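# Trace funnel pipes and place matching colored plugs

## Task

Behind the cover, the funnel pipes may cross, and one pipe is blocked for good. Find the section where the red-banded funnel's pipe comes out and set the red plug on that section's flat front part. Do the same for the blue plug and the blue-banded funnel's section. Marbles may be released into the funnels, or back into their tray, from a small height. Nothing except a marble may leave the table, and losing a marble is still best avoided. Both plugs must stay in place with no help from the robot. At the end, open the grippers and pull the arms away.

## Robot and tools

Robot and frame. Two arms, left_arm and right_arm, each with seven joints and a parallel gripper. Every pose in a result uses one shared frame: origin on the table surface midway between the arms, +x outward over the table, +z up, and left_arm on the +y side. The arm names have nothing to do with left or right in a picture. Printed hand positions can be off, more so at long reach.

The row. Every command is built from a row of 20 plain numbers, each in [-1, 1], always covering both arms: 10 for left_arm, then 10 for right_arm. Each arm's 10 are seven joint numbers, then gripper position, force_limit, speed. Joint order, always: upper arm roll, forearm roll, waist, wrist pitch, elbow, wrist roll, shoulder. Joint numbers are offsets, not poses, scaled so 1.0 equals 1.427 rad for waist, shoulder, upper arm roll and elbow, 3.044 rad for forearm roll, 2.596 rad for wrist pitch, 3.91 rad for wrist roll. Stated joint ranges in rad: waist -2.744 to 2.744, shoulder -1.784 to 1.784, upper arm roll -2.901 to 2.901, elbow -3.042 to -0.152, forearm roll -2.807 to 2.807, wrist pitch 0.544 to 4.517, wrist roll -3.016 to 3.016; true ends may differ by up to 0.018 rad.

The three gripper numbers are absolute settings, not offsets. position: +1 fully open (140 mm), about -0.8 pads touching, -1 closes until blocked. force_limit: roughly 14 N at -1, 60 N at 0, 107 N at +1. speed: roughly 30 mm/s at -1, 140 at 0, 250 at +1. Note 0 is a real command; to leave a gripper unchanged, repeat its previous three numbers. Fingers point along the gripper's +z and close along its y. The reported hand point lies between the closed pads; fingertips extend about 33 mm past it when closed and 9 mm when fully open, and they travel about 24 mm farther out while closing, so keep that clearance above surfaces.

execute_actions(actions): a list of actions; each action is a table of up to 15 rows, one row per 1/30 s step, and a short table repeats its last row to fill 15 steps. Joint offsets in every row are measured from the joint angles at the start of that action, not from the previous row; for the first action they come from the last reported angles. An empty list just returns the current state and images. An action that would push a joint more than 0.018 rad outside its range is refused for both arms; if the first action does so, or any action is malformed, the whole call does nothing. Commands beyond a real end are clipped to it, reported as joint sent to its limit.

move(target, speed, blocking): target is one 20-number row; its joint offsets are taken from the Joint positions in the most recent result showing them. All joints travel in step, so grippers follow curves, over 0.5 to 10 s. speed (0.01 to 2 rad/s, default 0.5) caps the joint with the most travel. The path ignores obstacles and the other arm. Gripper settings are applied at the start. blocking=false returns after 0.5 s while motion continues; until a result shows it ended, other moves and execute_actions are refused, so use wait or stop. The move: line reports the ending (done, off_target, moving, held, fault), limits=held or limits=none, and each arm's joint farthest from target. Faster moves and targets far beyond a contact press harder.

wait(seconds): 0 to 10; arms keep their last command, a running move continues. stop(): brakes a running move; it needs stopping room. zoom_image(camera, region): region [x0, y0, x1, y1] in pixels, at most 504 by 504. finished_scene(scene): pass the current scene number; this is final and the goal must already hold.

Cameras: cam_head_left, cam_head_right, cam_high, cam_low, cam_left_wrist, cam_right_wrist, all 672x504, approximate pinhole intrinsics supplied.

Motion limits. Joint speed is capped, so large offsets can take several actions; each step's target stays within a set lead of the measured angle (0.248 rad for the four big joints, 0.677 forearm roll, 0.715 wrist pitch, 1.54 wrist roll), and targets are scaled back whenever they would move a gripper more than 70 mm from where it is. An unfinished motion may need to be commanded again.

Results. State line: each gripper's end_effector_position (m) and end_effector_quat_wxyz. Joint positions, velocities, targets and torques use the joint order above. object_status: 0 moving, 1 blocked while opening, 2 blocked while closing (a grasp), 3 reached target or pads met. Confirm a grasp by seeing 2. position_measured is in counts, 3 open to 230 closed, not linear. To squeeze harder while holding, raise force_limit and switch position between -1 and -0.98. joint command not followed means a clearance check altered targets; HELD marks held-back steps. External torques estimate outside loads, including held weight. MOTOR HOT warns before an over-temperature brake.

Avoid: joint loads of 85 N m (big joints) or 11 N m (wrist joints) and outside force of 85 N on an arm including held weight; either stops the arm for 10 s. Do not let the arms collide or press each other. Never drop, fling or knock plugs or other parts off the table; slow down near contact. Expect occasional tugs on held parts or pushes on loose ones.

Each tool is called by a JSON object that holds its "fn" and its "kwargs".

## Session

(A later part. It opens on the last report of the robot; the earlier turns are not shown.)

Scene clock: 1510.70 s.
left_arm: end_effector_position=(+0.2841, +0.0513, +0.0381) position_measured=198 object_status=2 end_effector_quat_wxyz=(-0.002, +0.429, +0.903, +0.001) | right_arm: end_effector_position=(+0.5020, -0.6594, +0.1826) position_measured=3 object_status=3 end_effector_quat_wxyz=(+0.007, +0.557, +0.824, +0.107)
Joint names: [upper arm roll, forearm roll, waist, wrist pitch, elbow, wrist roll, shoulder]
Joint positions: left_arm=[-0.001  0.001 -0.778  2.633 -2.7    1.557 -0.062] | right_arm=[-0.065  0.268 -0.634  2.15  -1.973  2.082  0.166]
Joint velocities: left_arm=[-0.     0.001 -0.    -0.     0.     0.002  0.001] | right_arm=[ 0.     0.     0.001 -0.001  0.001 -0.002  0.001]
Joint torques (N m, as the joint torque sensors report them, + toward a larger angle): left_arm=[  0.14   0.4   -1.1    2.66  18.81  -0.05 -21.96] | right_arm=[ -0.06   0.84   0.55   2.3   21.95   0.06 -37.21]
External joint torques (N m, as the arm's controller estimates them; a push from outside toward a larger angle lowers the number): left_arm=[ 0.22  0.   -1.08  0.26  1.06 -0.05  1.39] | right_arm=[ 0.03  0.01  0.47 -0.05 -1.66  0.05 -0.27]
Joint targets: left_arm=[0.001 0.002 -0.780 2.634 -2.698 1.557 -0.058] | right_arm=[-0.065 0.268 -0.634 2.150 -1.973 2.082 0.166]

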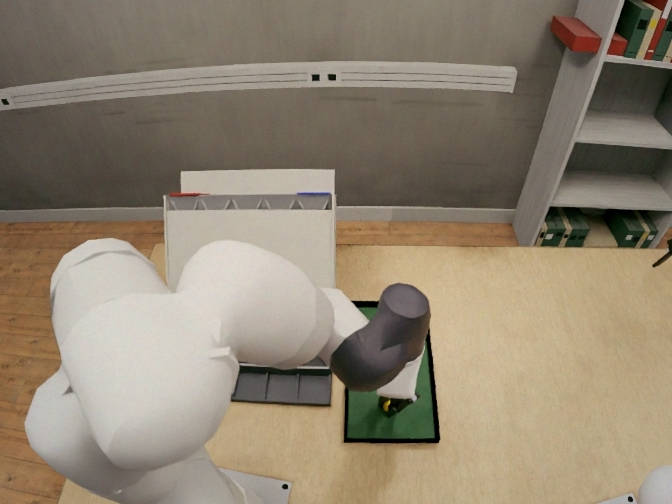

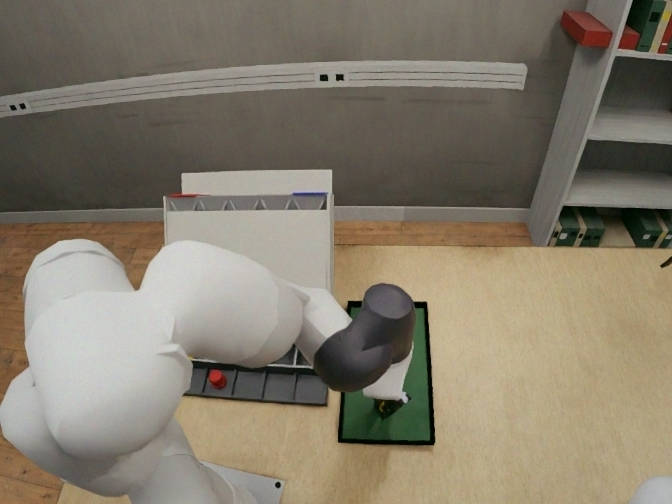

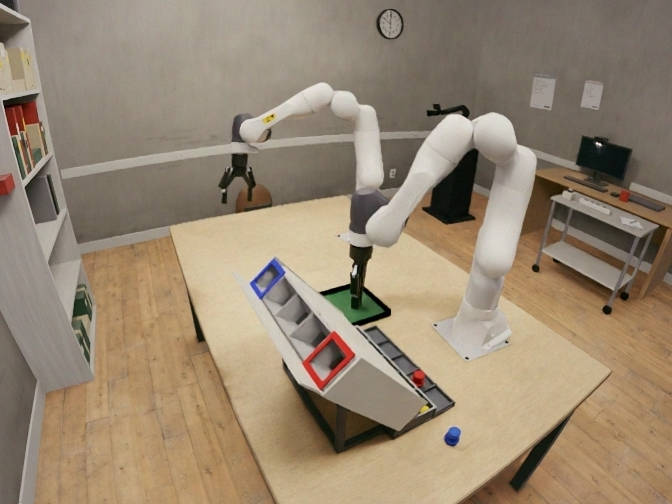

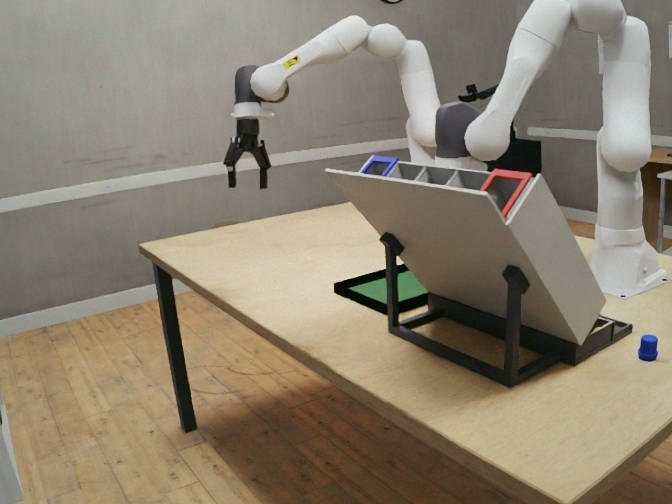

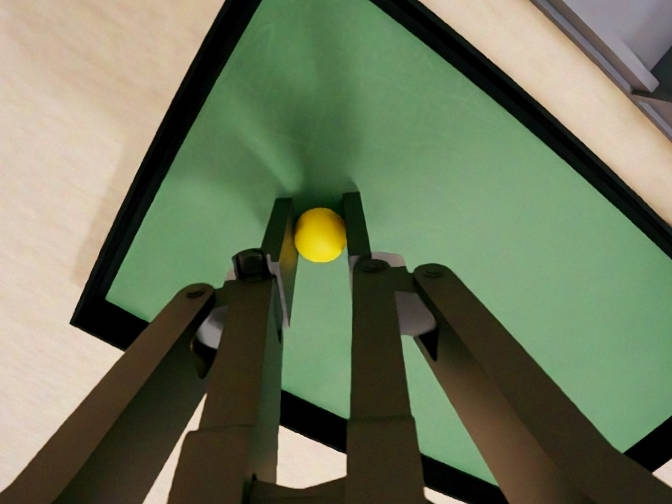

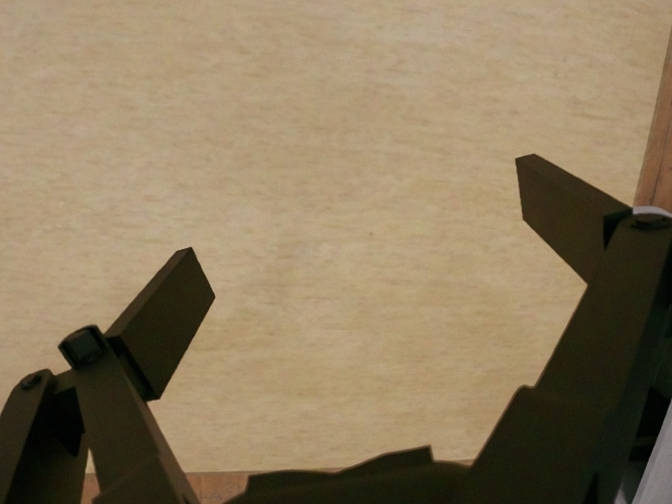

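{"fn": "execute_actions", "kwargs": {"actions": [[[0.0007,0,0,0,0.00067,0,-0.00014,-1,0,-0.4,0,0,0,0,0,0,0,1,0,0],[0.0007,0,0,0,0.00268,0,-0.00057,-1,0,-0.4,0,0,0,0,0,0,0,1,0,0],[0.0007,0,0,-0.00254,0.00603,0,-0.00128,-1,0,-0.4,0,0,0,0,0,0,0,1,0,0],[0.0007,0,0,-0.00807,0.01069,0,-0.00227,-1,0,-0.4,0,0,0,0,0,0,0,1,0,0],[0.0007,0,0,-0.01444,0.01664,0,-0.00353,-1,0,-0.4,0,0,0,0,0,0,0,1,0,0],[0.0007,0,0,-0.02165,0.02387,0,-0.00507,-1,0,-0.4,0,0,0,0,0,0,0,1,0,0],[0.0007,0,0,-0.02963,0.03234,0,-0.00687,-1,0,-0.4,0,0,0,0,0,0,0,1,0,0],[0.0007,0,0,-0.03843,0.04202,0,-0.00892,-1,0,-0.4,0,0,0,0,0,0,0,1,0,0],[0.0007,0,0.00071,-0.0479,0.05285,0,-0.01122,-1,0,-0.4,0,0,0,0,0,0,0,1,0,0],[0.0007,0,0.00281,-0.05811,0.0648,0,-0.01376,-1,0,-0.4,0,0,0,0,0,0,0,1,0,0],[0.0007,0,0.00633,-0.06892,0.07782,0,-0.01652,-1,0,-0.4,0,0,0,0,0,0,0,1,0,0],[0.0007,0,0.01122,-0.08031,0.09185,0,-0.0195,-1,0,-0.4,0,0,0,0,0,0,0,1,0,0],[0.0007,0,0.01747,-0.0923,0.10683,0,-0.02268,-1,0,-0.4,0,0,0,0,0,0,0,1,0,0],[0.0007,0,0.02507,-0.10476,0.12269,0,-0.02605,-1,0,-0.4,0,0,0,0,0,0,0,1,0,0],[0.0007,0,0.03398,-0.11765,0.13937,0,-0.02959,-1,0,-0.4,0,0,0,0,0,0,0,1,0,0]],[[0.002,0,0.02528,-0.06008,0.05297,0,-0.01507,-1,0,-0.4,0,0,0,0,0,0,0,1,0,0],[0.002,0,0.0367,-0.07369,0.07107,0,-0.01891,-1,0,-0.4,0,0,0,0,0,0,0,1,0,0],[0.002,0,0.0493,-0.0876,0.08976,0,-0.02288,-1,0,-0.4,0,0,0,0,0,0,0,1,0,0],[0.002,0,0.06305,-0.1017,0.10896,0,-0.02696,-1,0,-0.4,0,0,0,0,0,0,0,1,0,0],[0.002,0,0.07788,-0.11594,0.1286,0,-0.03112,-1,0,-0.4,0,0,0,0,0,0,0,1,0,0],[0.002,0,0.09374,-0.13029,0.14858,0,-0.03537,-1,0,-0.4,0,0,0,0,0,0,0,1,0,0],[0.002,0,0.11057,-0.14466,0.16883,0,-0.03967,-1,0,-0.4,0,0,0,0,0,0,0,1,0,0],[0.002,0,0.12829,-0.15899,0.18926,0,-0.044,-1,0,-0.4,0,0,0,0,0,0,0,1,0,0],[0.002,0,0.14684,-0.17327,0.20977,0,-0.04836,-1,0,-0.4,0,0,0,0,0,0,0,1,0,0],[0.002,0,0.16614,-0.18735,0.23027,0,-0.05271,-1,0,-0.4,0,0,0,0,0,0,0,1,0,0],[0.002,0,0.18613,-0.20122,0.2507,0,-0.05704,-1,0,-0.4,0,0,0,0,0,0,0,1,0,0],[0.002,0,0.20672,-0.21483,0.27191,0,-0.06037,-1,0,-0.4,0,0,0,0,0,0,0,1,0,0],[0.002,0,0.22782,-0.2281,0.29478,0,-0.06174,-1,0,-0.4,0,0,0,0,0,0,0,1,0,0],[0.002,0,0.24936,-0.241,0.31918,0,-0.06112,-1,0,-0.4,0,0,0,0,0,0,0,1,0,0],[0.002,0,0.27125,-0.25341,0.34498,0,-0.05859,-1,0,-0.4,0,0,0,0,0,0,0,1,0,0]],[[0.0007,0,0.06878,-0.07438,0.08383,0,0.00609,-1,0,-0.4,0,0,0,0,0,0,0,1,0,0],[0.0007,0,0.09111,-0.08576,0.11195,0,0.0123,-1,0,-0.4,0,0,0,0,0,0,0,1,0,0],[0.0007,0,0.11353,-0.09655,0.14097,0,0.02021,-1,0,-0.4,0,0,0,0,0,0,0,1,0,0],[0.0007,0,0.13595,-0.10672,0.17067,0,0.02971,-1,0,-0.4,0,0,0,0,0,0,0,1,0,0],[0.0007,0,0.15828,-0.11618,0.20084,0,0.04068,-1,0,-0.4,0,0,0,0,0,0,0,1,0,0],[0.0007,0,0.18043,-0.12489,0.23126,0,0.05297,-1,0,-0.4,0,0,0,0,0,0,0,1,0,0],[0.0007,0,0.20232,-0.13287,0.26169,0,0.06643,-1,0,-0.4,0,0,0,0,0,0,0,1,0,0],[0.0007,0,0.22386,-0.14004,0.2919,0,0.08089,-1,0,-0.4,0,0,0,0,0,0,0,1,0,0],[0.0007,0,0.24497,-0.14638,0.32163,0,0.09617,-1,0,-0.4,0,0,0,0,0,0,0,1,0,0],[0.0007,0,0.26555,-0.15187,0.35065,0,0.11209,-1,0,-0.4,0,0,0,0,0,0,0,1,0,0],[0.0007,0,0.28554,-0.15644,0.37872,0,0.12847,-1,0,-0.4,0,0,0,0,0,0,0,1,0,0],[0.0007,0,0.30484,-0.16016,0.40557,0,0.14509,-1,0,-0.4,0,0,0,0,0,0,0,1,0,0],[0.0007,0,0.32339,-0.16296,0.43099,0,0.16177,-1,0,-0.4,0,0,0,0,0,0,0,1,0,0],[0.0007,0,0.34112,-0.16479,0.45472,0,0.17833,-1,0,-0.4,0,0,0,0,0,0,0,1,0,0],[0.0007,0,0.35794,-0.16573,0.47657,0,0.19456,-1,0,-0.4,0,0,0,0,0,0,0,1,0,0]],[[-0.002,0,0.05588,-0.02254,0.07296,0,0.05506,-1,0,-0.4,0,0,0,0,0,0,0,1,0,0],[-0.002,0,0.07072,-0.0216,0.09041,0,0.0701,-1,0,-0.4,0,0,0,0,0,0,0,1,0,0],[-0.002,0,0.08446,-0.0197,0.10539,0,0.0843,-1,0,-0.4,0,0,0,0,0,0,0,1,0,0],[-0.002,0,0.09706,-0.01688,0.11841,0,0.09734,-1,0,-0.4,0,0,0,0,0,0,0,1,0,0],[-0.002,0,0.10848,-0.01313,0.13,0,0.10895,-1,0,-0.4,0,0,0,0,0,0,0,1,0,0],[-0.002,0,0.11867,-0.01104,0.14002,0,0.119,-1,0,-0.4,0,0,0,0,0,0,0,1,0,0],[-0.002,0,0.12758,-0.01104,0.14838,0,0.12737,-1,0,-0.4,0,0,0,0,0,0,0,1,0,0],[-0.002,0,0.13518,-0.01104,0.15498,0,0.13398,-1,0,-0.4,0,0,0,0,0,0,0,1,0,0],[-0.002,0,0.14143,-0.01104,0.15974,0,0.13876,-1,0,-0.4,0,0,0,0,0,0,0,1,0,0],[-0.002,0,0.14632,-0.01104,0.16263,0,0.14164,-1,0,-0.4,0,0,0,0,0,0,0,1,0,0],[-0.002,0,0.14984,-0.01104,0.16359,0,0.14261,-1,0,-0.4,0,0,0,0,0,0,0,1,0,0],[-0.002,0,0.15194,-0.01104,0.16359,0,0.14261,-1,0,-0.4,0,0,0,0,0,0,0,1,0,0],[-0.002,0,0.15265,-0.01104,0.16359,0,0.14261,-1,0,-0.4,0,0,0,0,0,0,0,1,0,0]]]}}

Scene clock: 1632.70 s.
left_arm: end_effector_position=(+0.6575, +0.4406, +0.3861) position_measured=198 object_status=2 end_effector_quat_wxyz=(-0.001, -0.063, +0.998, +0.001) | right_arm: end_effector_position=(+0.5020, -0.6594, +0.1826) position_measured=3 object_status=3 end_effector_quat_wxyz=(+0.007, +0.557, +0.824, +0.107)
Joint names: [upper arm roll, forearm roll, waist, wrist pitch, elbow, wrist roll, shoulder]
Joint positions: left_arm=[ 0.     0.001  0.232  1.558 -1.303  1.557  0.256] | right_arm=[-0.065  0.268 -0.634  2.15  -1.973  2.082  0.166]
Joint velocities: left_arm=[-0.     0.001  0.042 -0.     0.045 -0.001  0.004] | right_arm=[-0.001 -0.001 -0.001 -0.    -0.001  0.     0.   ]
Joint torques (N m, as the joint torque sensors report them, + toward a larger angle): left_arm=[ -2.18   0.81   1.14   2.23  25.82   0.02 -40.18] | right_arm=[ -0.24   0.85   0.77   2.32  22.04   0.04 -37.45]
External joint torques (N m, as the arm's controller estimates them; a push from outside toward a larger angle lowers the number): left_arm=[-0.27  0.19  3.44 -0.24  1.51  0.02  1.37] | right_arm=[-0.01  0.03  0.84 -0.01 -1.44  0.02 -0.61]
External joint torques at the end of the 1st action: left_arm=[-0.87 -0.02  1.7  -0.43  1.3  -0.03 -2.05] | right_arm=[ 0.03 -0.03  0.85 -0.03 -1.74  0.03 -0.62]
External joint torques at the end of the 2nd action: left_arm=[-1.08 -0.22  1.88 -0.47  1.21 -0.04 -2.77] | right_arm=[-0.34  0.    0.38 -0.04 -1.47  0.03 -0.8 ]
External joint torques at the end of the 3rd action: left_arm=[-0.93  0.06  2.71 -0.45  2.28 -0.06  0.88] | right_arm=[-0.05  0.03  0.78  0.04 -1.79  0.03 -0.63]
Joint targets: left_arm=[-0.003 0.001 0.234 1.557 -1.295 1.557 0.256] | right_arm=[-0.065 0.268 -0.634 2.150 -1.973 2.082 0.166]
Step readings (joint positions; steps 1 to 15: 1st action; 16 to 30: 2nd action; 31 to 45: 3rd action; 46 to 60: 4th action):
0: left_arm=[-0.001 0.001 -0.778 2.633 -2.700 1.557 -0.062] | right_arm=[-0.065 0.268 -0.634 2.150 -1.973 2.082 0.166]
1: left_arm=[-0.001 0.001 -0.778 2.633 -2.700 1.557 -0.062] | right_arm=[-0.065 0.268 -0.634 2.150 -1.973 2.082 0.166]
2: left_arm=[-0.001 0.001 -0.778 2.633 -2.700 1.557 -0.062] | right_arm=[-0.065 0.268 -0.634 2.150 -1.973 2.082 0.166]
4: left_arm=[-0.001 0.001 -0.778 2.628 -2.696 1.557 -0.062] | right_arm=[-0.065 0.268 -0.634 2.150 -1.973 2.082 0.166]
8: left_arm=[-0.001 0.001 -0.778 2.592 -2.668 1.557 -0.065] | right_arm=[-0.065 0.268 -0.634 2.150 -1.973 2.082 0.166]
15: left_arm=[-0.002 0.001 -0.754 2.450 -2.552 1.557 -0.089] | right_arm=[-0.065 0.268 -0.634 2.150 -1.973 2.082 0.166]
16: left_arm=[-0.002 0.001 -0.744 2.423 -2.529 1.557 -0.094] | right_arm=[-0.065 0.268 -0.634 2.150 -1.973 2.082 0.166]
17: left_arm=[-0.002 0.001 -0.733 2.394 -2.506 1.557 -0.099] | right_arm=[-0.065 0.268 -0.634 2.150 -1.973 2.082 0.166]
19: left_arm=[-0.002 0.001 -0.704 2.333 -2.456 1.557 -0.110] | right_arm=[-0.065 0.268 -0.634 2.150 -1.973 2.082 0.166]
23: left_arm=[-0.003 0.001 -0.625 2.200 -2.346 1.557 -0.134] | right_arm=[-0.065 0.268 -0.634 2.150 -1.973 2.082 0.166]
30: left_arm=[-0.001 0.001 -0.436 1.955 -2.134 1.557 -0.169] | right_arm=[-0.065 0.268 -0.634 2.150 -1.973 2.082 0.166]
31: left_arm=[-0.001 0.001 -0.405 1.922 -2.097 1.557 -0.168] | right_arm=[-0.065 0.268 -0.634 2.150 -1.973 2.082 0.166]
32: left_arm=[-0.001 0.001 -0.375 1.889 -2.059 1.557 -0.164] | right_arm=[-0.065 0.268 -0.634 2.150 -1.973 2.082 0.166]
34: left_arm=[-0.001 0.001 -0.313 1.826 -1.978 1.557 -0.151] | right_arm=[-0.065 0.268 -0.634 2.150 -1.973 2.082 0.166]
38: left_arm=[-0.001 0.001 -0.187 1.715 -1.809 1.557 -0.097] | right_arm=[-0.065 0.268 -0.634 2.150 -1.973 2.082 0.166]
45: left_arm=[-0.000 0.001 0.016 1.586 -1.529 1.557 0.052] | right_arm=[-0.065 0.268 -0.634 2.150 -1.973 2.082 0.166]
46: left_arm=[-0.000 0.001 0.042 1.576 -1.495 1.557 0.076] | right_arm=[-0.065 0.268 -0.634 2.150 -1.973 2.082 0.166]
47: left_arm=[-0.000 0.001 0.066 1.568 -1.465 1.557 0.098] | right_arm=[-0.065 0.268 -0.634 2.150 -1.973 2.082 0.166]
49: left_arm=[-0.001 0.001 0.109 1.560 -1.412 1.557 0.142] | right_arm=[-0.065 0.268 -0.634 2.150 -1.973 2.082 0.166]
53: left_arm=[-0.000 0.001 0.179 1.558 -1.341 1.557 0.213] | right_arm=[-0.065 0.268 -0.634 2.150 -1.973 2.082 0.166]
60: Joint positions above

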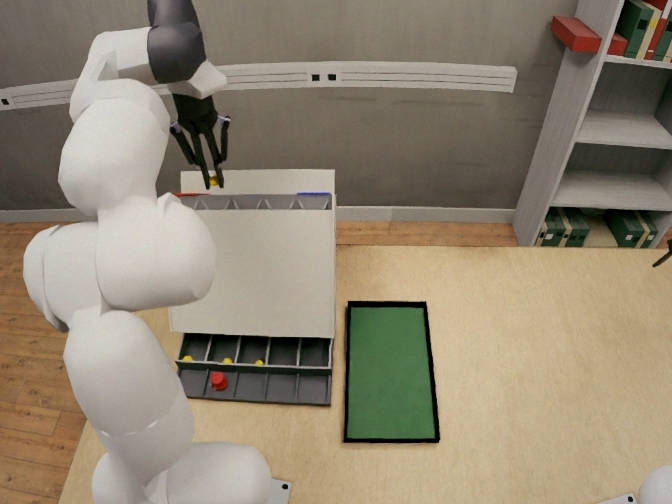

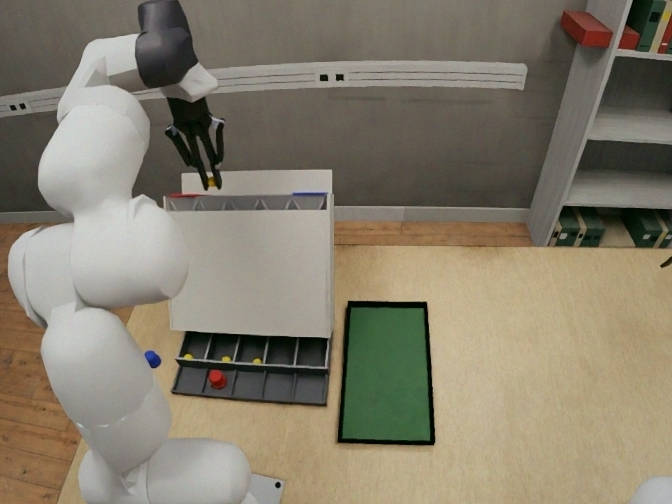

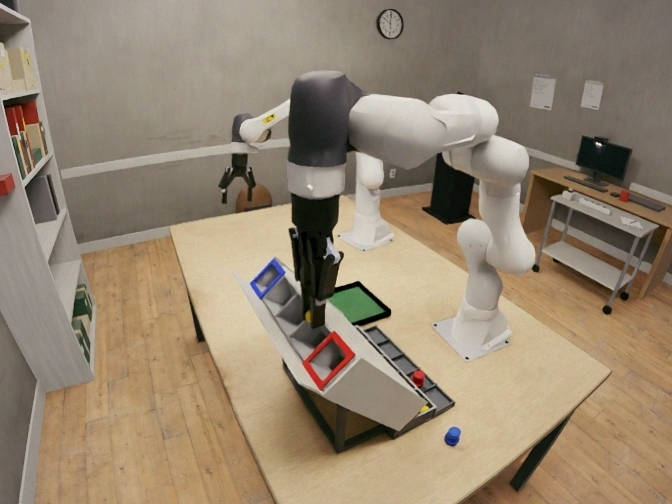

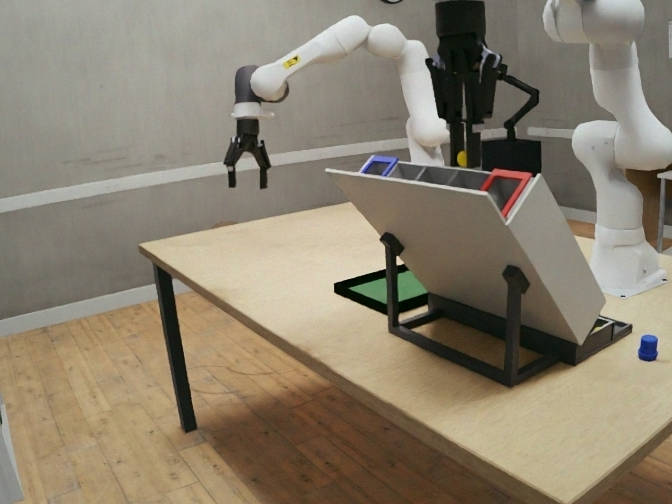

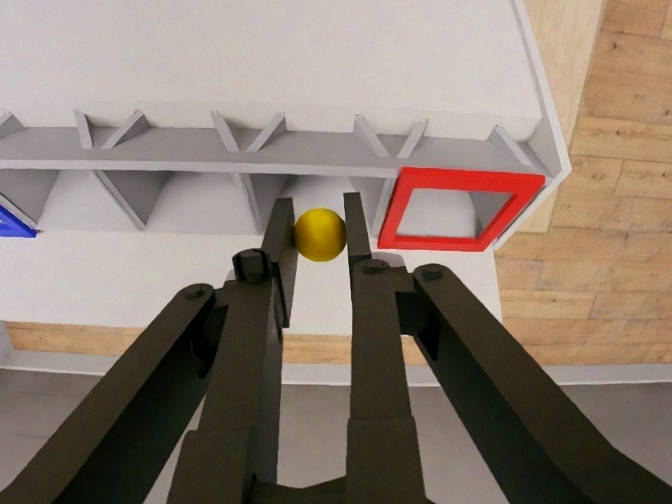

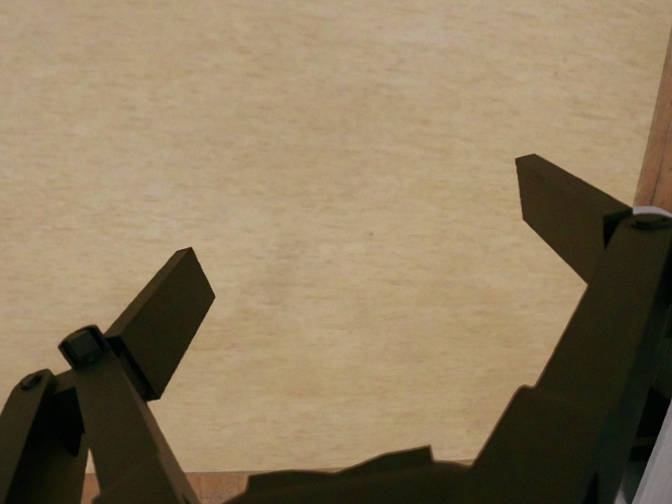

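{"fn": "execute_actions", "kwargs": {"actions": []}}

Scene clock: 1635.13 s.
left_arm: end_effector_position=(+0.6588, +0.4399, +0.3887) position_measured=198 object_status=2 end_effector_quat_wxyz=(+0.002, -0.062, +0.998, +0.001) | right_arm: end_effector_position=(+0.5020, -0.6594, +0.1826) position_measured=3 object_status=3 end_effector_quat_wxyz=(+0.007, +0.557, +0.824, +0.107)
Joint names: [upper arm roll, forearm roll, waist, wrist pitch, elbow, wrist roll, shoulder]
Joint positions: left_arm=[-0.002  0.001  0.233  1.558 -1.298  1.557  0.256] | right_arm=[-0.065  0.268 -0.634  2.15  -1.973  2.082  0.166]
Joint velocities: left_arm=[ 0.002  0.001 -0.001  0.    -0.001  0.001  0.001] | right_arm=[-0.     0.    -0.     0.    -0.001 -0.    -0.   ]
Joint torques (N m, as the joint torque sensors report them, + toward a larger angle): left_arm=[ -1.15   0.81   0.29   2.3   25.09   0.05 -39.69] | right_arm=[ -0.21   0.85   0.64   2.34  21.81   0.   -37.64]
External joint torques (N m, as the arm's controller estimates them; a push from outside toward a larger angle lowers the number): left_arm=[-1.38 -0.02  0.29 -0.12  1.76  0.05 -0.23] | right_arm=[-0.02  0.02  0.68  0.   -1.74 -0.02 -0.71]
Joint targets: left_arm=[-0.003 0.001 0.234 1.557 -1.295 1.557 0.256] | right_arm=[-0.065 0.268 -0.634 2.150 -1.973 2.082 0.166]

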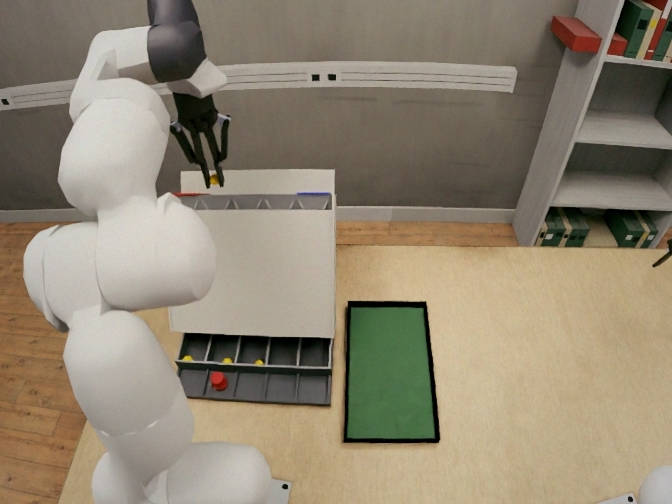

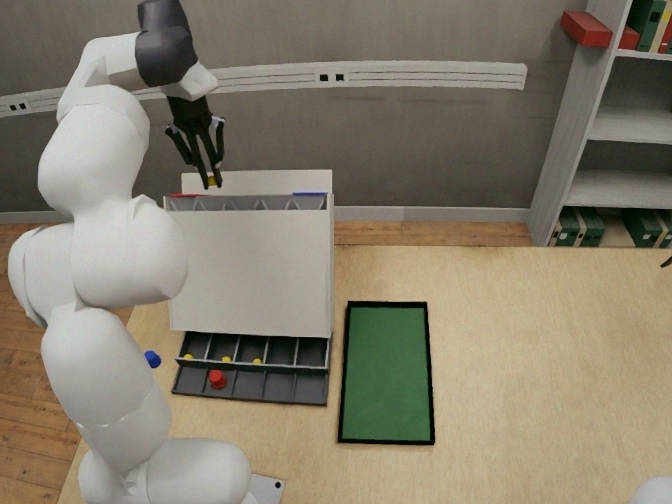

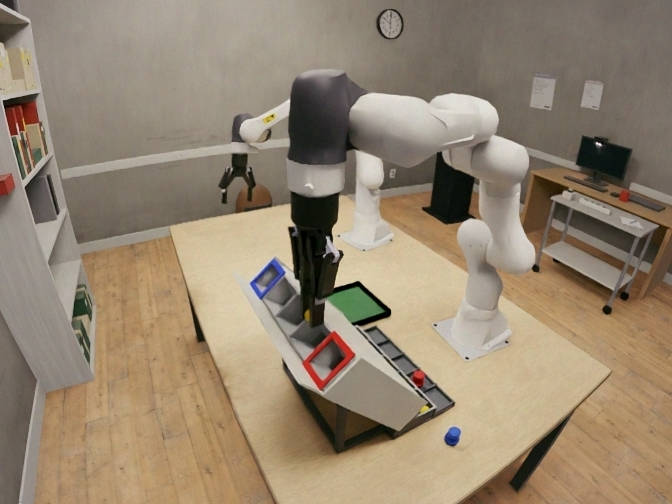

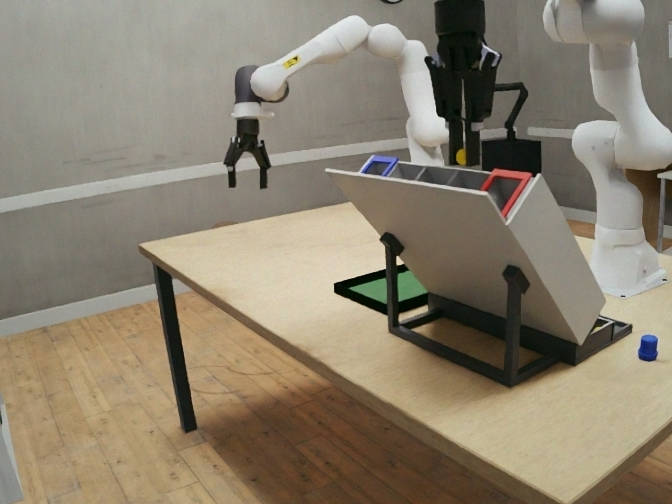

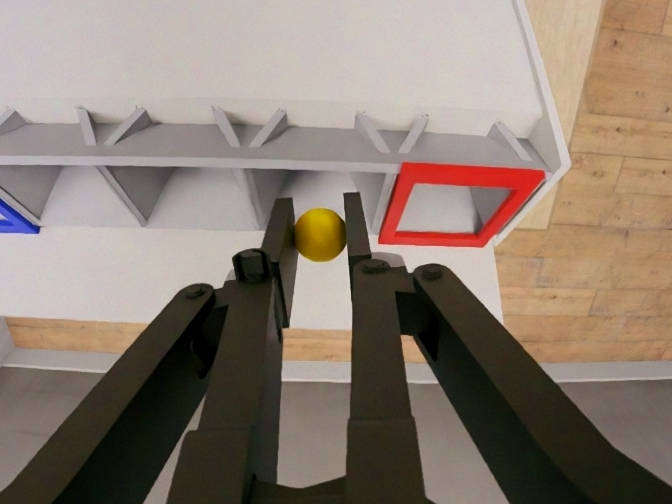

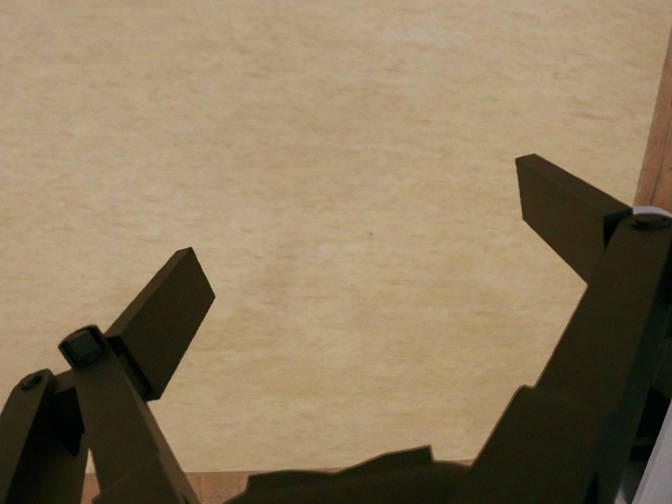

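{"fn": "execute_actions", "kwargs": {"actions": [[[0.0014,0,0,0,0,0,0,-0.2,0,1,0,0,0,0,0,0,0,1,0,0],[0.0014,0,0,0,0,0,0,-0.2,0,1,0,0,0,0,0,0,0,1,0,0],[0.0014,0,0,0,-0.0015,0,-0.0015,-0.2,0,1,0,0,0,0,0,0,0,1,0,0],[0.0014,0,0,0,-0.00597,0,-0.00597,-0.2,0,1,0,0,0,0,0,0,0,1,0,0],[0.0014,0,0,0,-0.01334,0,-0.01334,-0.2,0,1,0,0,0,0,0,0,0,1,0,0],[0.0014,0,0.00104,0,-0.02347,0,-0.02347,-0.2,0,1,0,0,0,0,0,0,0,1,0,0],[0.0014,0,0.00414,0,-0.0362,0,-0.0362,-0.2,0,1,0,0,0,0,0,0,0,1,0,0],[0.0014,0,0.00927,0,-0.05131,0,-0.05131,-0.2,0,1,0,0,0,0,0,0,0,1,0,0],[0.0014,0,0.01637,0,-0.06854,0,-0.06854,-0.2,0,1,0,0,0,0,0,0,0,1,0,0],[0.0014,0,0.02537,0,-0.0876,0,-0.0876,-0.2,0,1,0,0,0,0,0,0,0,1,0,0],[0.0014,0,0.03617,0,-0.10941,0,-0.10794,-0.2,0,1,0,0,0,0,0,0,0,1,0,0],[0.0014,0,0.04865,0,-0.13491,0,-0.129,-0.2,0,1,0,0,0,0,0,0,0,1,0,0],[0.0014,0,0.06266,0.00459,-0.16366,0,-0.15043,-0.2,0,1,0,0,0,0,0,0,0,1,0,0],[0.0014,0,0.07807,0.01458,-0.19524,0,-0.17183,-0.2,0,1,0,0,0,0,0,0,0,1,0,0],[0.0014,0,0.09469,0.02599,-0.22916,0,-0.19284,-0.2,0,1,0,0,0,0,0,0,0,1,0,0]],[[0.001,0,0.0518,0.0319,-0.10245,0,-0.06802,-0.2,0,1,0,0,0,0,0,0,0,1,0,0],[0.001,0,0.0703,0.04595,-0.1396,0,-0.08713,-0.2,0,1,0,0,0,0,0,0,0,1,0,0],[0.001,0,0.08945,0.06117,-0.17758,0,-0.10475,-0.2,0,1,0,0,0,0,0,0,0,1,0,0],[0.001,0,0.10903,0.07737,-0.21592,0,-0.12057,-0.2,0,1,0,0,0,0,0,0,0,1,0,0],[0.001,0,0.12883,0.09442,-0.25407,0,-0.13429,-0.2,0,1,0,0,0,0,0,0,0,1,0,0],[0.001,0,0.14862,0.11217,-0.29158,0,-0.14564,-0.2,0,1,0,0,0,0,0,0,0,1,0,0],[0.001,0,0.1682,0.13044,-0.32798,0,-0.15439,-0.2,0,1,0,0,0,0,0,0,0,1,0,0],[0.001,0,0.18735,0.14909,-0.36283,0,-0.16037,-0.2,0,1,0,0,0,0,0,0,0,1,0,0],[0.001,0,0.20586,0.16792,-0.39574,0,-0.16345,-0.2,0,1,0,0,0,0,0,0,0,1,0,0],[0.001,0,0.22352,0.18681,-0.42636,0,-0.16353,-0.2,0,1,0,0,0,0,0,0,0,1,0,0],[0.001,0,0.24014,0.20551,-0.45436,0,-0.16058,-0.2,0,1,0,0,0,0,0,0,0,1,0,0],[0.001,0,0.25555,0.22392,-0.48099,0,-0.15611,-0.2,0,1,0,0,0,0,0,0,0,1,0,0],[0.001,0,0.26957,0.24187,-0.50749,0,-0.15166,-0.2,0,1,0,0,0,0,0,0,0,1,0,0],[0.001,0,0.28204,0.25915,-0.53364,0,-0.14727,-0.2,0,1,0,0,0,0,0,0,0,1,0,0],[0.001,0,0.29284,0.27565,-0.55918,0,-0.14298,-0.2,0,1,0,0,0,0,0,0,0,1,0,0]],[[0,0,0.03788,0.09543,-0.08436,0,0.01511,-0.2,0,1,0,0,0,0,0,0,0,1,0,0],[0,0,0.04498,0.10988,-0.10803,0,0.01909,-0.2,0,1,0,0,0,0,0,0,0,1,0,0],[0,0,0.05011,0.12314,-0.13043,0,0.02285,-0.2,0,1,0,0,0,0,0,0,0,1,0,0],[0,0,0.05321,0.13501,-0.15136,0,0.02636,-0.2,0,1,0,0,0,0,0,0,0,1,0,0],[0,0,0.05425,0.14547,-0.17063,0,0.0296,-0.2,0,1,0,0,0,0,0,0,0,1,0,0],[0,0,0.05425,0.15437,-0.18806,0,0.03253,-0.2,0,1,0,0,0,0,0,0,0,1,0,0],[0,0,0.05425,0.16166,-0.20351,0,0.03512,-0.2,0,1,0,0,0,0,0,0,0,1,0,0],[0,0,0.05425,0.16725,-0.21682,0,0.03736,-0.2,0,1,0,0,0,0,0,0,0,1,0,0],[0,0,0.05425,0.17111,-0.22788,0,0.03921,-0.2,0,1,0,0,0,0,0,0,0,1,0,0],[0,0,0.05425,0.17318,-0.23659,0,0.04068,-0.2,0,1,0,0,0,0,0,0,0,1,0,0],[0,0,0.05425,0.17346,-0.24286,0,0.04173,-0.2,0,1,0,0,0,0,0,0,0,1,0,0],[0,0,0.05425,0.17198,-0.24666,0,0.04237,-0.2,0,1,0,0,0,0,0,0,0,1,0,0],[0,0,0.05425,0.16866,-0.24792,0,0.04258,-0.2,0,1,0,0,0,0,0,0,0,1,0,0],[0,0,0.05425,0.16365,-0.24792,0,0.04258,-0.2,0,1,0,0,0,0,0,0,0,1,0,0],[0,0,0.05425,0.15345,-0.24792,0,0.04258,-0.2,0,1,0,0,0,0,0,0,0,1,0,0]]]}}

{"fn": "execute_actions", "kwargs": {"actions": []}}

Scene clock: 1756.63 s.
left_arm: end_effector_position=(+0.3774, +0.6333, +0.0844) position_measured=154 object_status=3 end_effector_quat_wxyz=(-0.001, -0.326, +0.946, +0.000) | right_arm: end_effector_position=(+0.5020, -0.6594, +0.1826) position_measured=3 object_status=3 end_effector_quat_wxyz=(+0.007, +0.557, +0.824, +0.107)
Joint names: [upper arm roll, forearm roll, waist, wrist pitch, elbow, wrist roll, shoulder]
Joint positions: left_arm=[ 0.001  0.001  0.77   2.48  -2.591  1.557 -0.109] | right_arm=[-0.065  0.268 -0.634  2.15  -1.973  2.082  0.166]
Joint velocities: left_arm=[-0.003  0.001  0.001  0.001 -0.08  -0.001 -0.   ] | right_arm=[-0.001 -0.001  0.001 -0.     0.001  0.    -0.001]
Joint torques (N m, as the joint torque sensors report them, + toward a larger angle): left_arm=[ -0.39   0.49   1.65   3.06  19.63  -0.07 -24.18] | right_arm=[ -0.2    0.84   0.79   2.3   22.06   0.05 -37.7 ]
External joint torques (N m, as the arm's controller estimates them; a push from outside toward a larger angle lowers the number): left_arm=[-0.3  -0.04  1.63  0.37 -1.99 -0.07  1.32] | right_arm=[-0.03  0.01  0.8  -0.06 -1.56  0.03 -0.65]
External joint torques at the end of the 1st action: left_arm=[-0.56 -0.2   1.8   0.25 -1.31  0.01 -0.33] | right_arm=[-0.19  0.01  0.83 -0.01 -1.67  0.05 -1.01]
External joint torques at the end of the 2nd action: left_arm=[-0.48  0.02  1.48  0.61 -0.86 -0.05  1.8 ] | right_arm=[ 0.1   0.    0.68 -0.03 -1.78  0.06 -1.21]
Joint targets: left_arm=[-0.000 0.001 0.772 2.484 -2.598 1.557 -0.109] | right_arm=[-0.065 0.268 -0.634 2.150 -1.973 2.082 0.166]
Step readings (joint positions; steps 1 to 15: 1st action; 16 to 30: 2nd action; 31 to 45: 3rd action):
0: left_arm=[-0.002 0.001 0.233 1.558 -1.298 1.557 0.256] | right_arm=[-0.065 0.268 -0.634 2.150 -1.973 2.082 0.166]
1: left_arm=[-0.002 0.001 0.233 1.558 -1.298 1.557 0.256] | right_arm=[-0.065 0.268 -0.634 2.150 -1.973 2.082 0.166]
2: left_arm=[-0.002 0.001 0.233 1.558 -1.298 1.557 0.256] | right_arm=[-0.065 0.268 -0.634 2.150 -1.973 2.082 0.166]
4: left_arm=[-0.001 0.001 0.233 1.558 -1.300 1.557 0.255] | right_arm=[-0.065 0.268 -0.634 2.150 -1.973 2.082 0.166]
8: left_arm=[-0.002 0.001 0.235 1.559 -1.339 1.557 0.224] | right_arm=[-0.065 0.268 -0.634 2.150 -1.973 2.082 0.166]
15: left_arm=[-0.005 0.001 0.318 1.577 -1.533 1.557 0.046] | right_arm=[-0.065 0.268 -0.634 2.150 -1.973 2.082 0.166]
16: left_arm=[-0.005 0.001 0.340 1.591 -1.576 1.557 0.013] | right_arm=[-0.065 0.268 -0.634 2.150 -1.973 2.082 0.166]
17: left_arm=[-0.005 0.001 0.363 1.609 -1.622 1.557 -0.019] | right_arm=[-0.065 0.268 -0.634 2.150 -1.973 2.082 0.166]
19: left_arm=[-0.004 0.001 0.414 1.656 -1.721 1.557 -0.077] | right_arm=[-0.065 0.268 -0.634 2.150 -1.973 2.082 0.166]
23: left_arm=[-0.003 0.001 0.524 1.789 -1.931 1.557 -0.159] | right_arm=[-0.065 0.268 -0.634 2.150 -1.973 2.082 0.166]
30: left_arm=[-0.000 0.001 0.695 2.085 -2.244 1.557 -0.170] | right_arm=[-0.065 0.268 -0.634 2.150 -1.973 2.082 0.166]
31: left_arm=[0.000 0.001 0.713 2.129 -2.282 1.557 -0.164] | right_arm=[-0.065 0.268 -0.634 2.150 -1.973 2.082 0.166]
32: left_arm=[0.001 0.001 0.728 2.171 -2.318 1.557 -0.157] | right_arm=[-0.065 0.268 -0.634 2.150 -1.973 2.082 0.166]
34: left_arm=[0.002 0.001 0.752 2.251 -2.387 1.557 -0.144] | right_arm=[-0.065 0.268 -0.634 2.150 -1.973 2.082 0.166]
38: left_arm=[0.003 0.001 0.769 2.383 -2.502 1.557 -0.123] | right_arm=[-0.065 0.268 -0.634 2.150 -1.973 2.082 0.166]
45: Joint positions above

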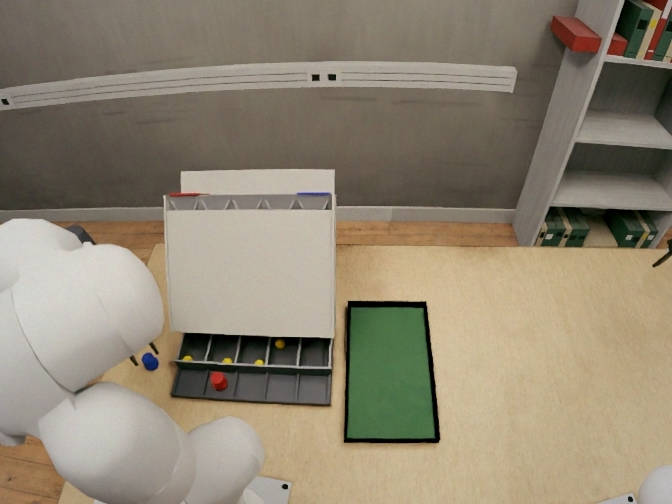

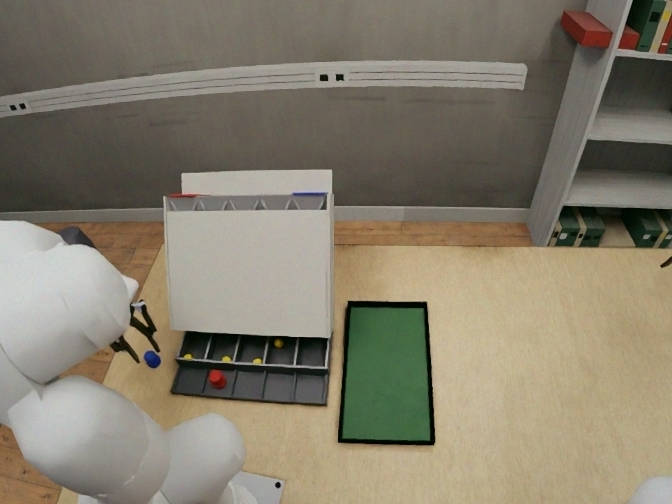

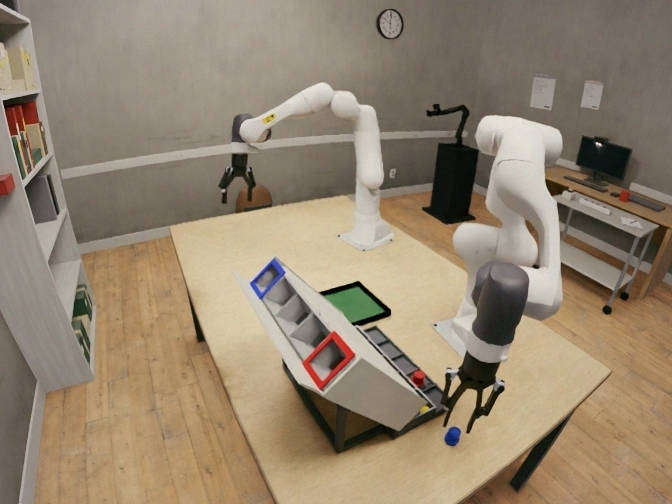

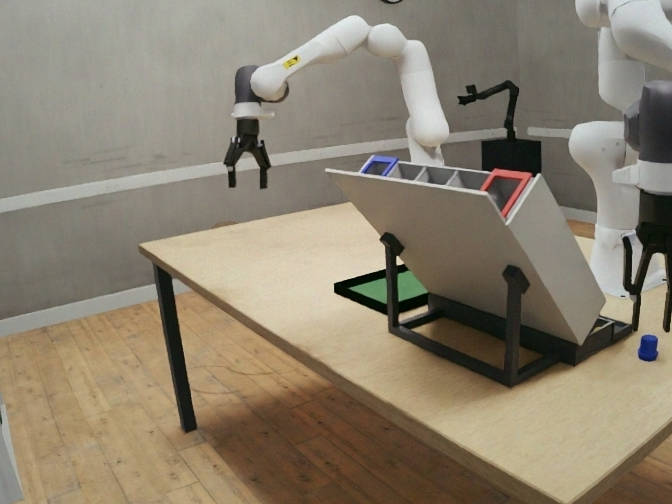

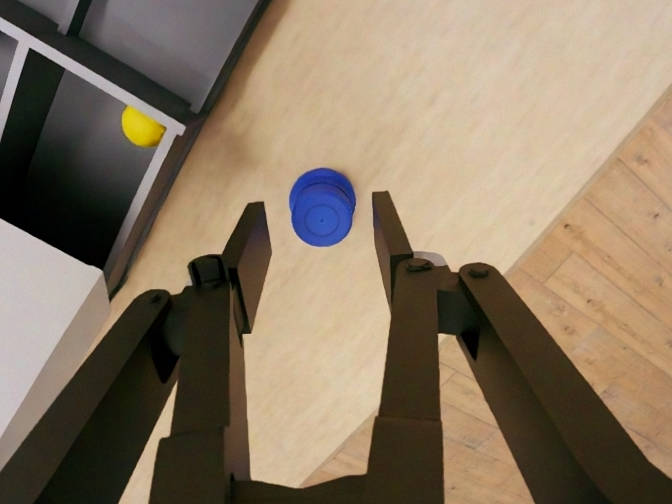

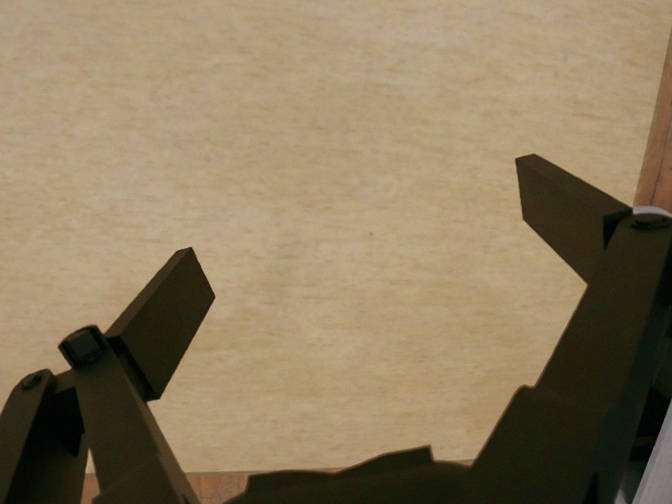

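Scene clock: 1756.63 s.
left_arm: end_effector_position=(+0.3774, +0.6333, +0.0844) position_measured=154 object_status=3 end_effector_quat_wxyz=(-0.001, -0.326, +0.946, +0.000) | right_arm: end_effector_position=(+0.5020, -0.6594, +0.1826) position_measured=3 object_status=3 end_effector_quat_wxyz=(+0.007, +0.557, +0.824, +0.107)
Joint names: [upper arm roll, forearm roll, waist, wrist pitch, elbow, wrist roll, shoulder]
Joint positions: left_arm=[ 0.001  0.001  0.77   2.48  -2.591  1.557 -0.109] | right_arm=[-0.065  0.268 -0.634  2.15  -1.973  2.082  0.166]
Joint velocities: left_arm=[-0.003  0.001  0.001  0.001 -0.08  -0.001 -0.   ] | right_arm=[-0.001 -0.001  0.001 -0.     0.001  0.    -0.001]
Joint torques (N m, as the joint torque sensors report them, + toward a larger angle): left_arm=[ -0.39   0.49   1.65   3.06  19.63  -0.07 -24.18] | right_arm=[ -0.2    0.84   0.79   2.3   22.06   0.05 -37.7 ]
External joint torques (N m, as the arm's controller estimates them; a push from outside toward a larger angle lowers the number): left_arm=[-0.3  -0.04  1.63  0.37 -1.99 -0.07  1.32] | right_arm=[-0.03  0.01  0.8  -0.06 -1.56  0.03 -0.65]
Joint targets: left_arm=[-0.000 0.001 0.772 2.484 -2.598 1.557 -0.109] | right_arm=[-0.065 0.268 -0.634 2.150 -1.973 2.082 0.166]

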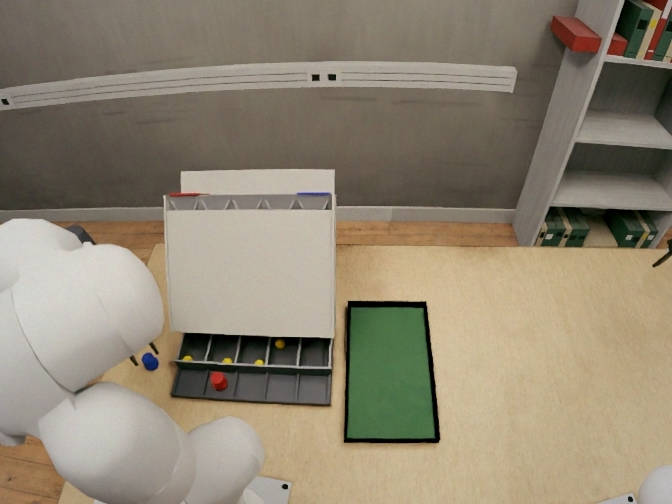

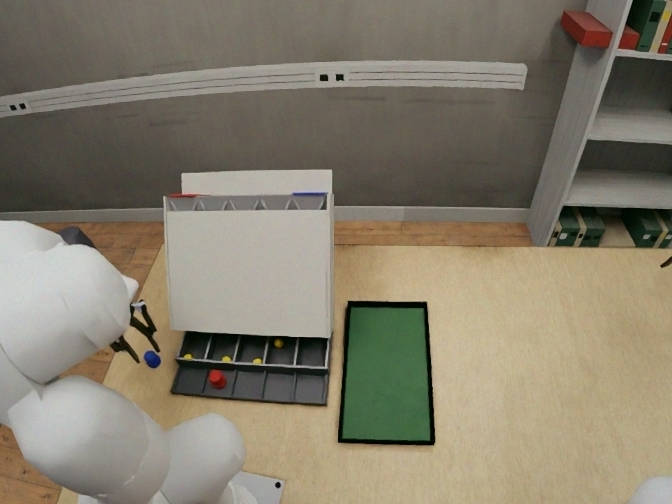

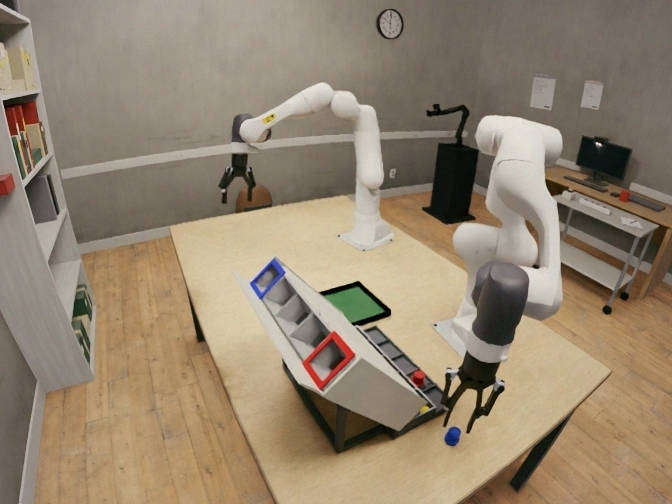

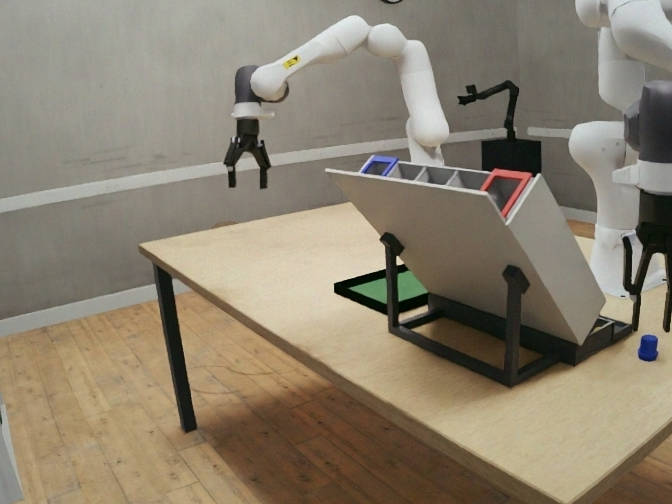

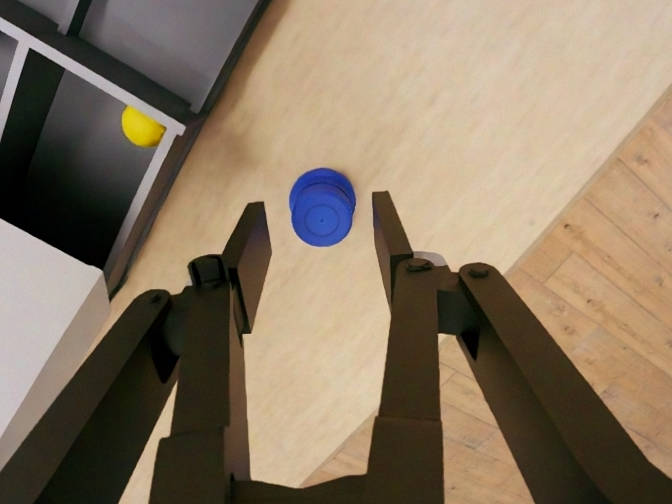

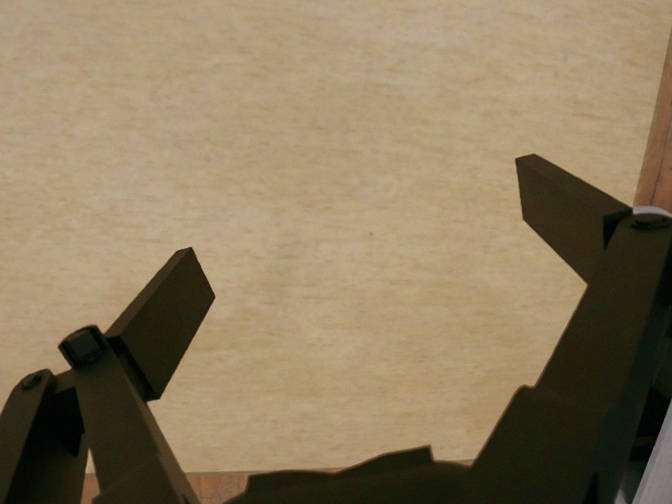

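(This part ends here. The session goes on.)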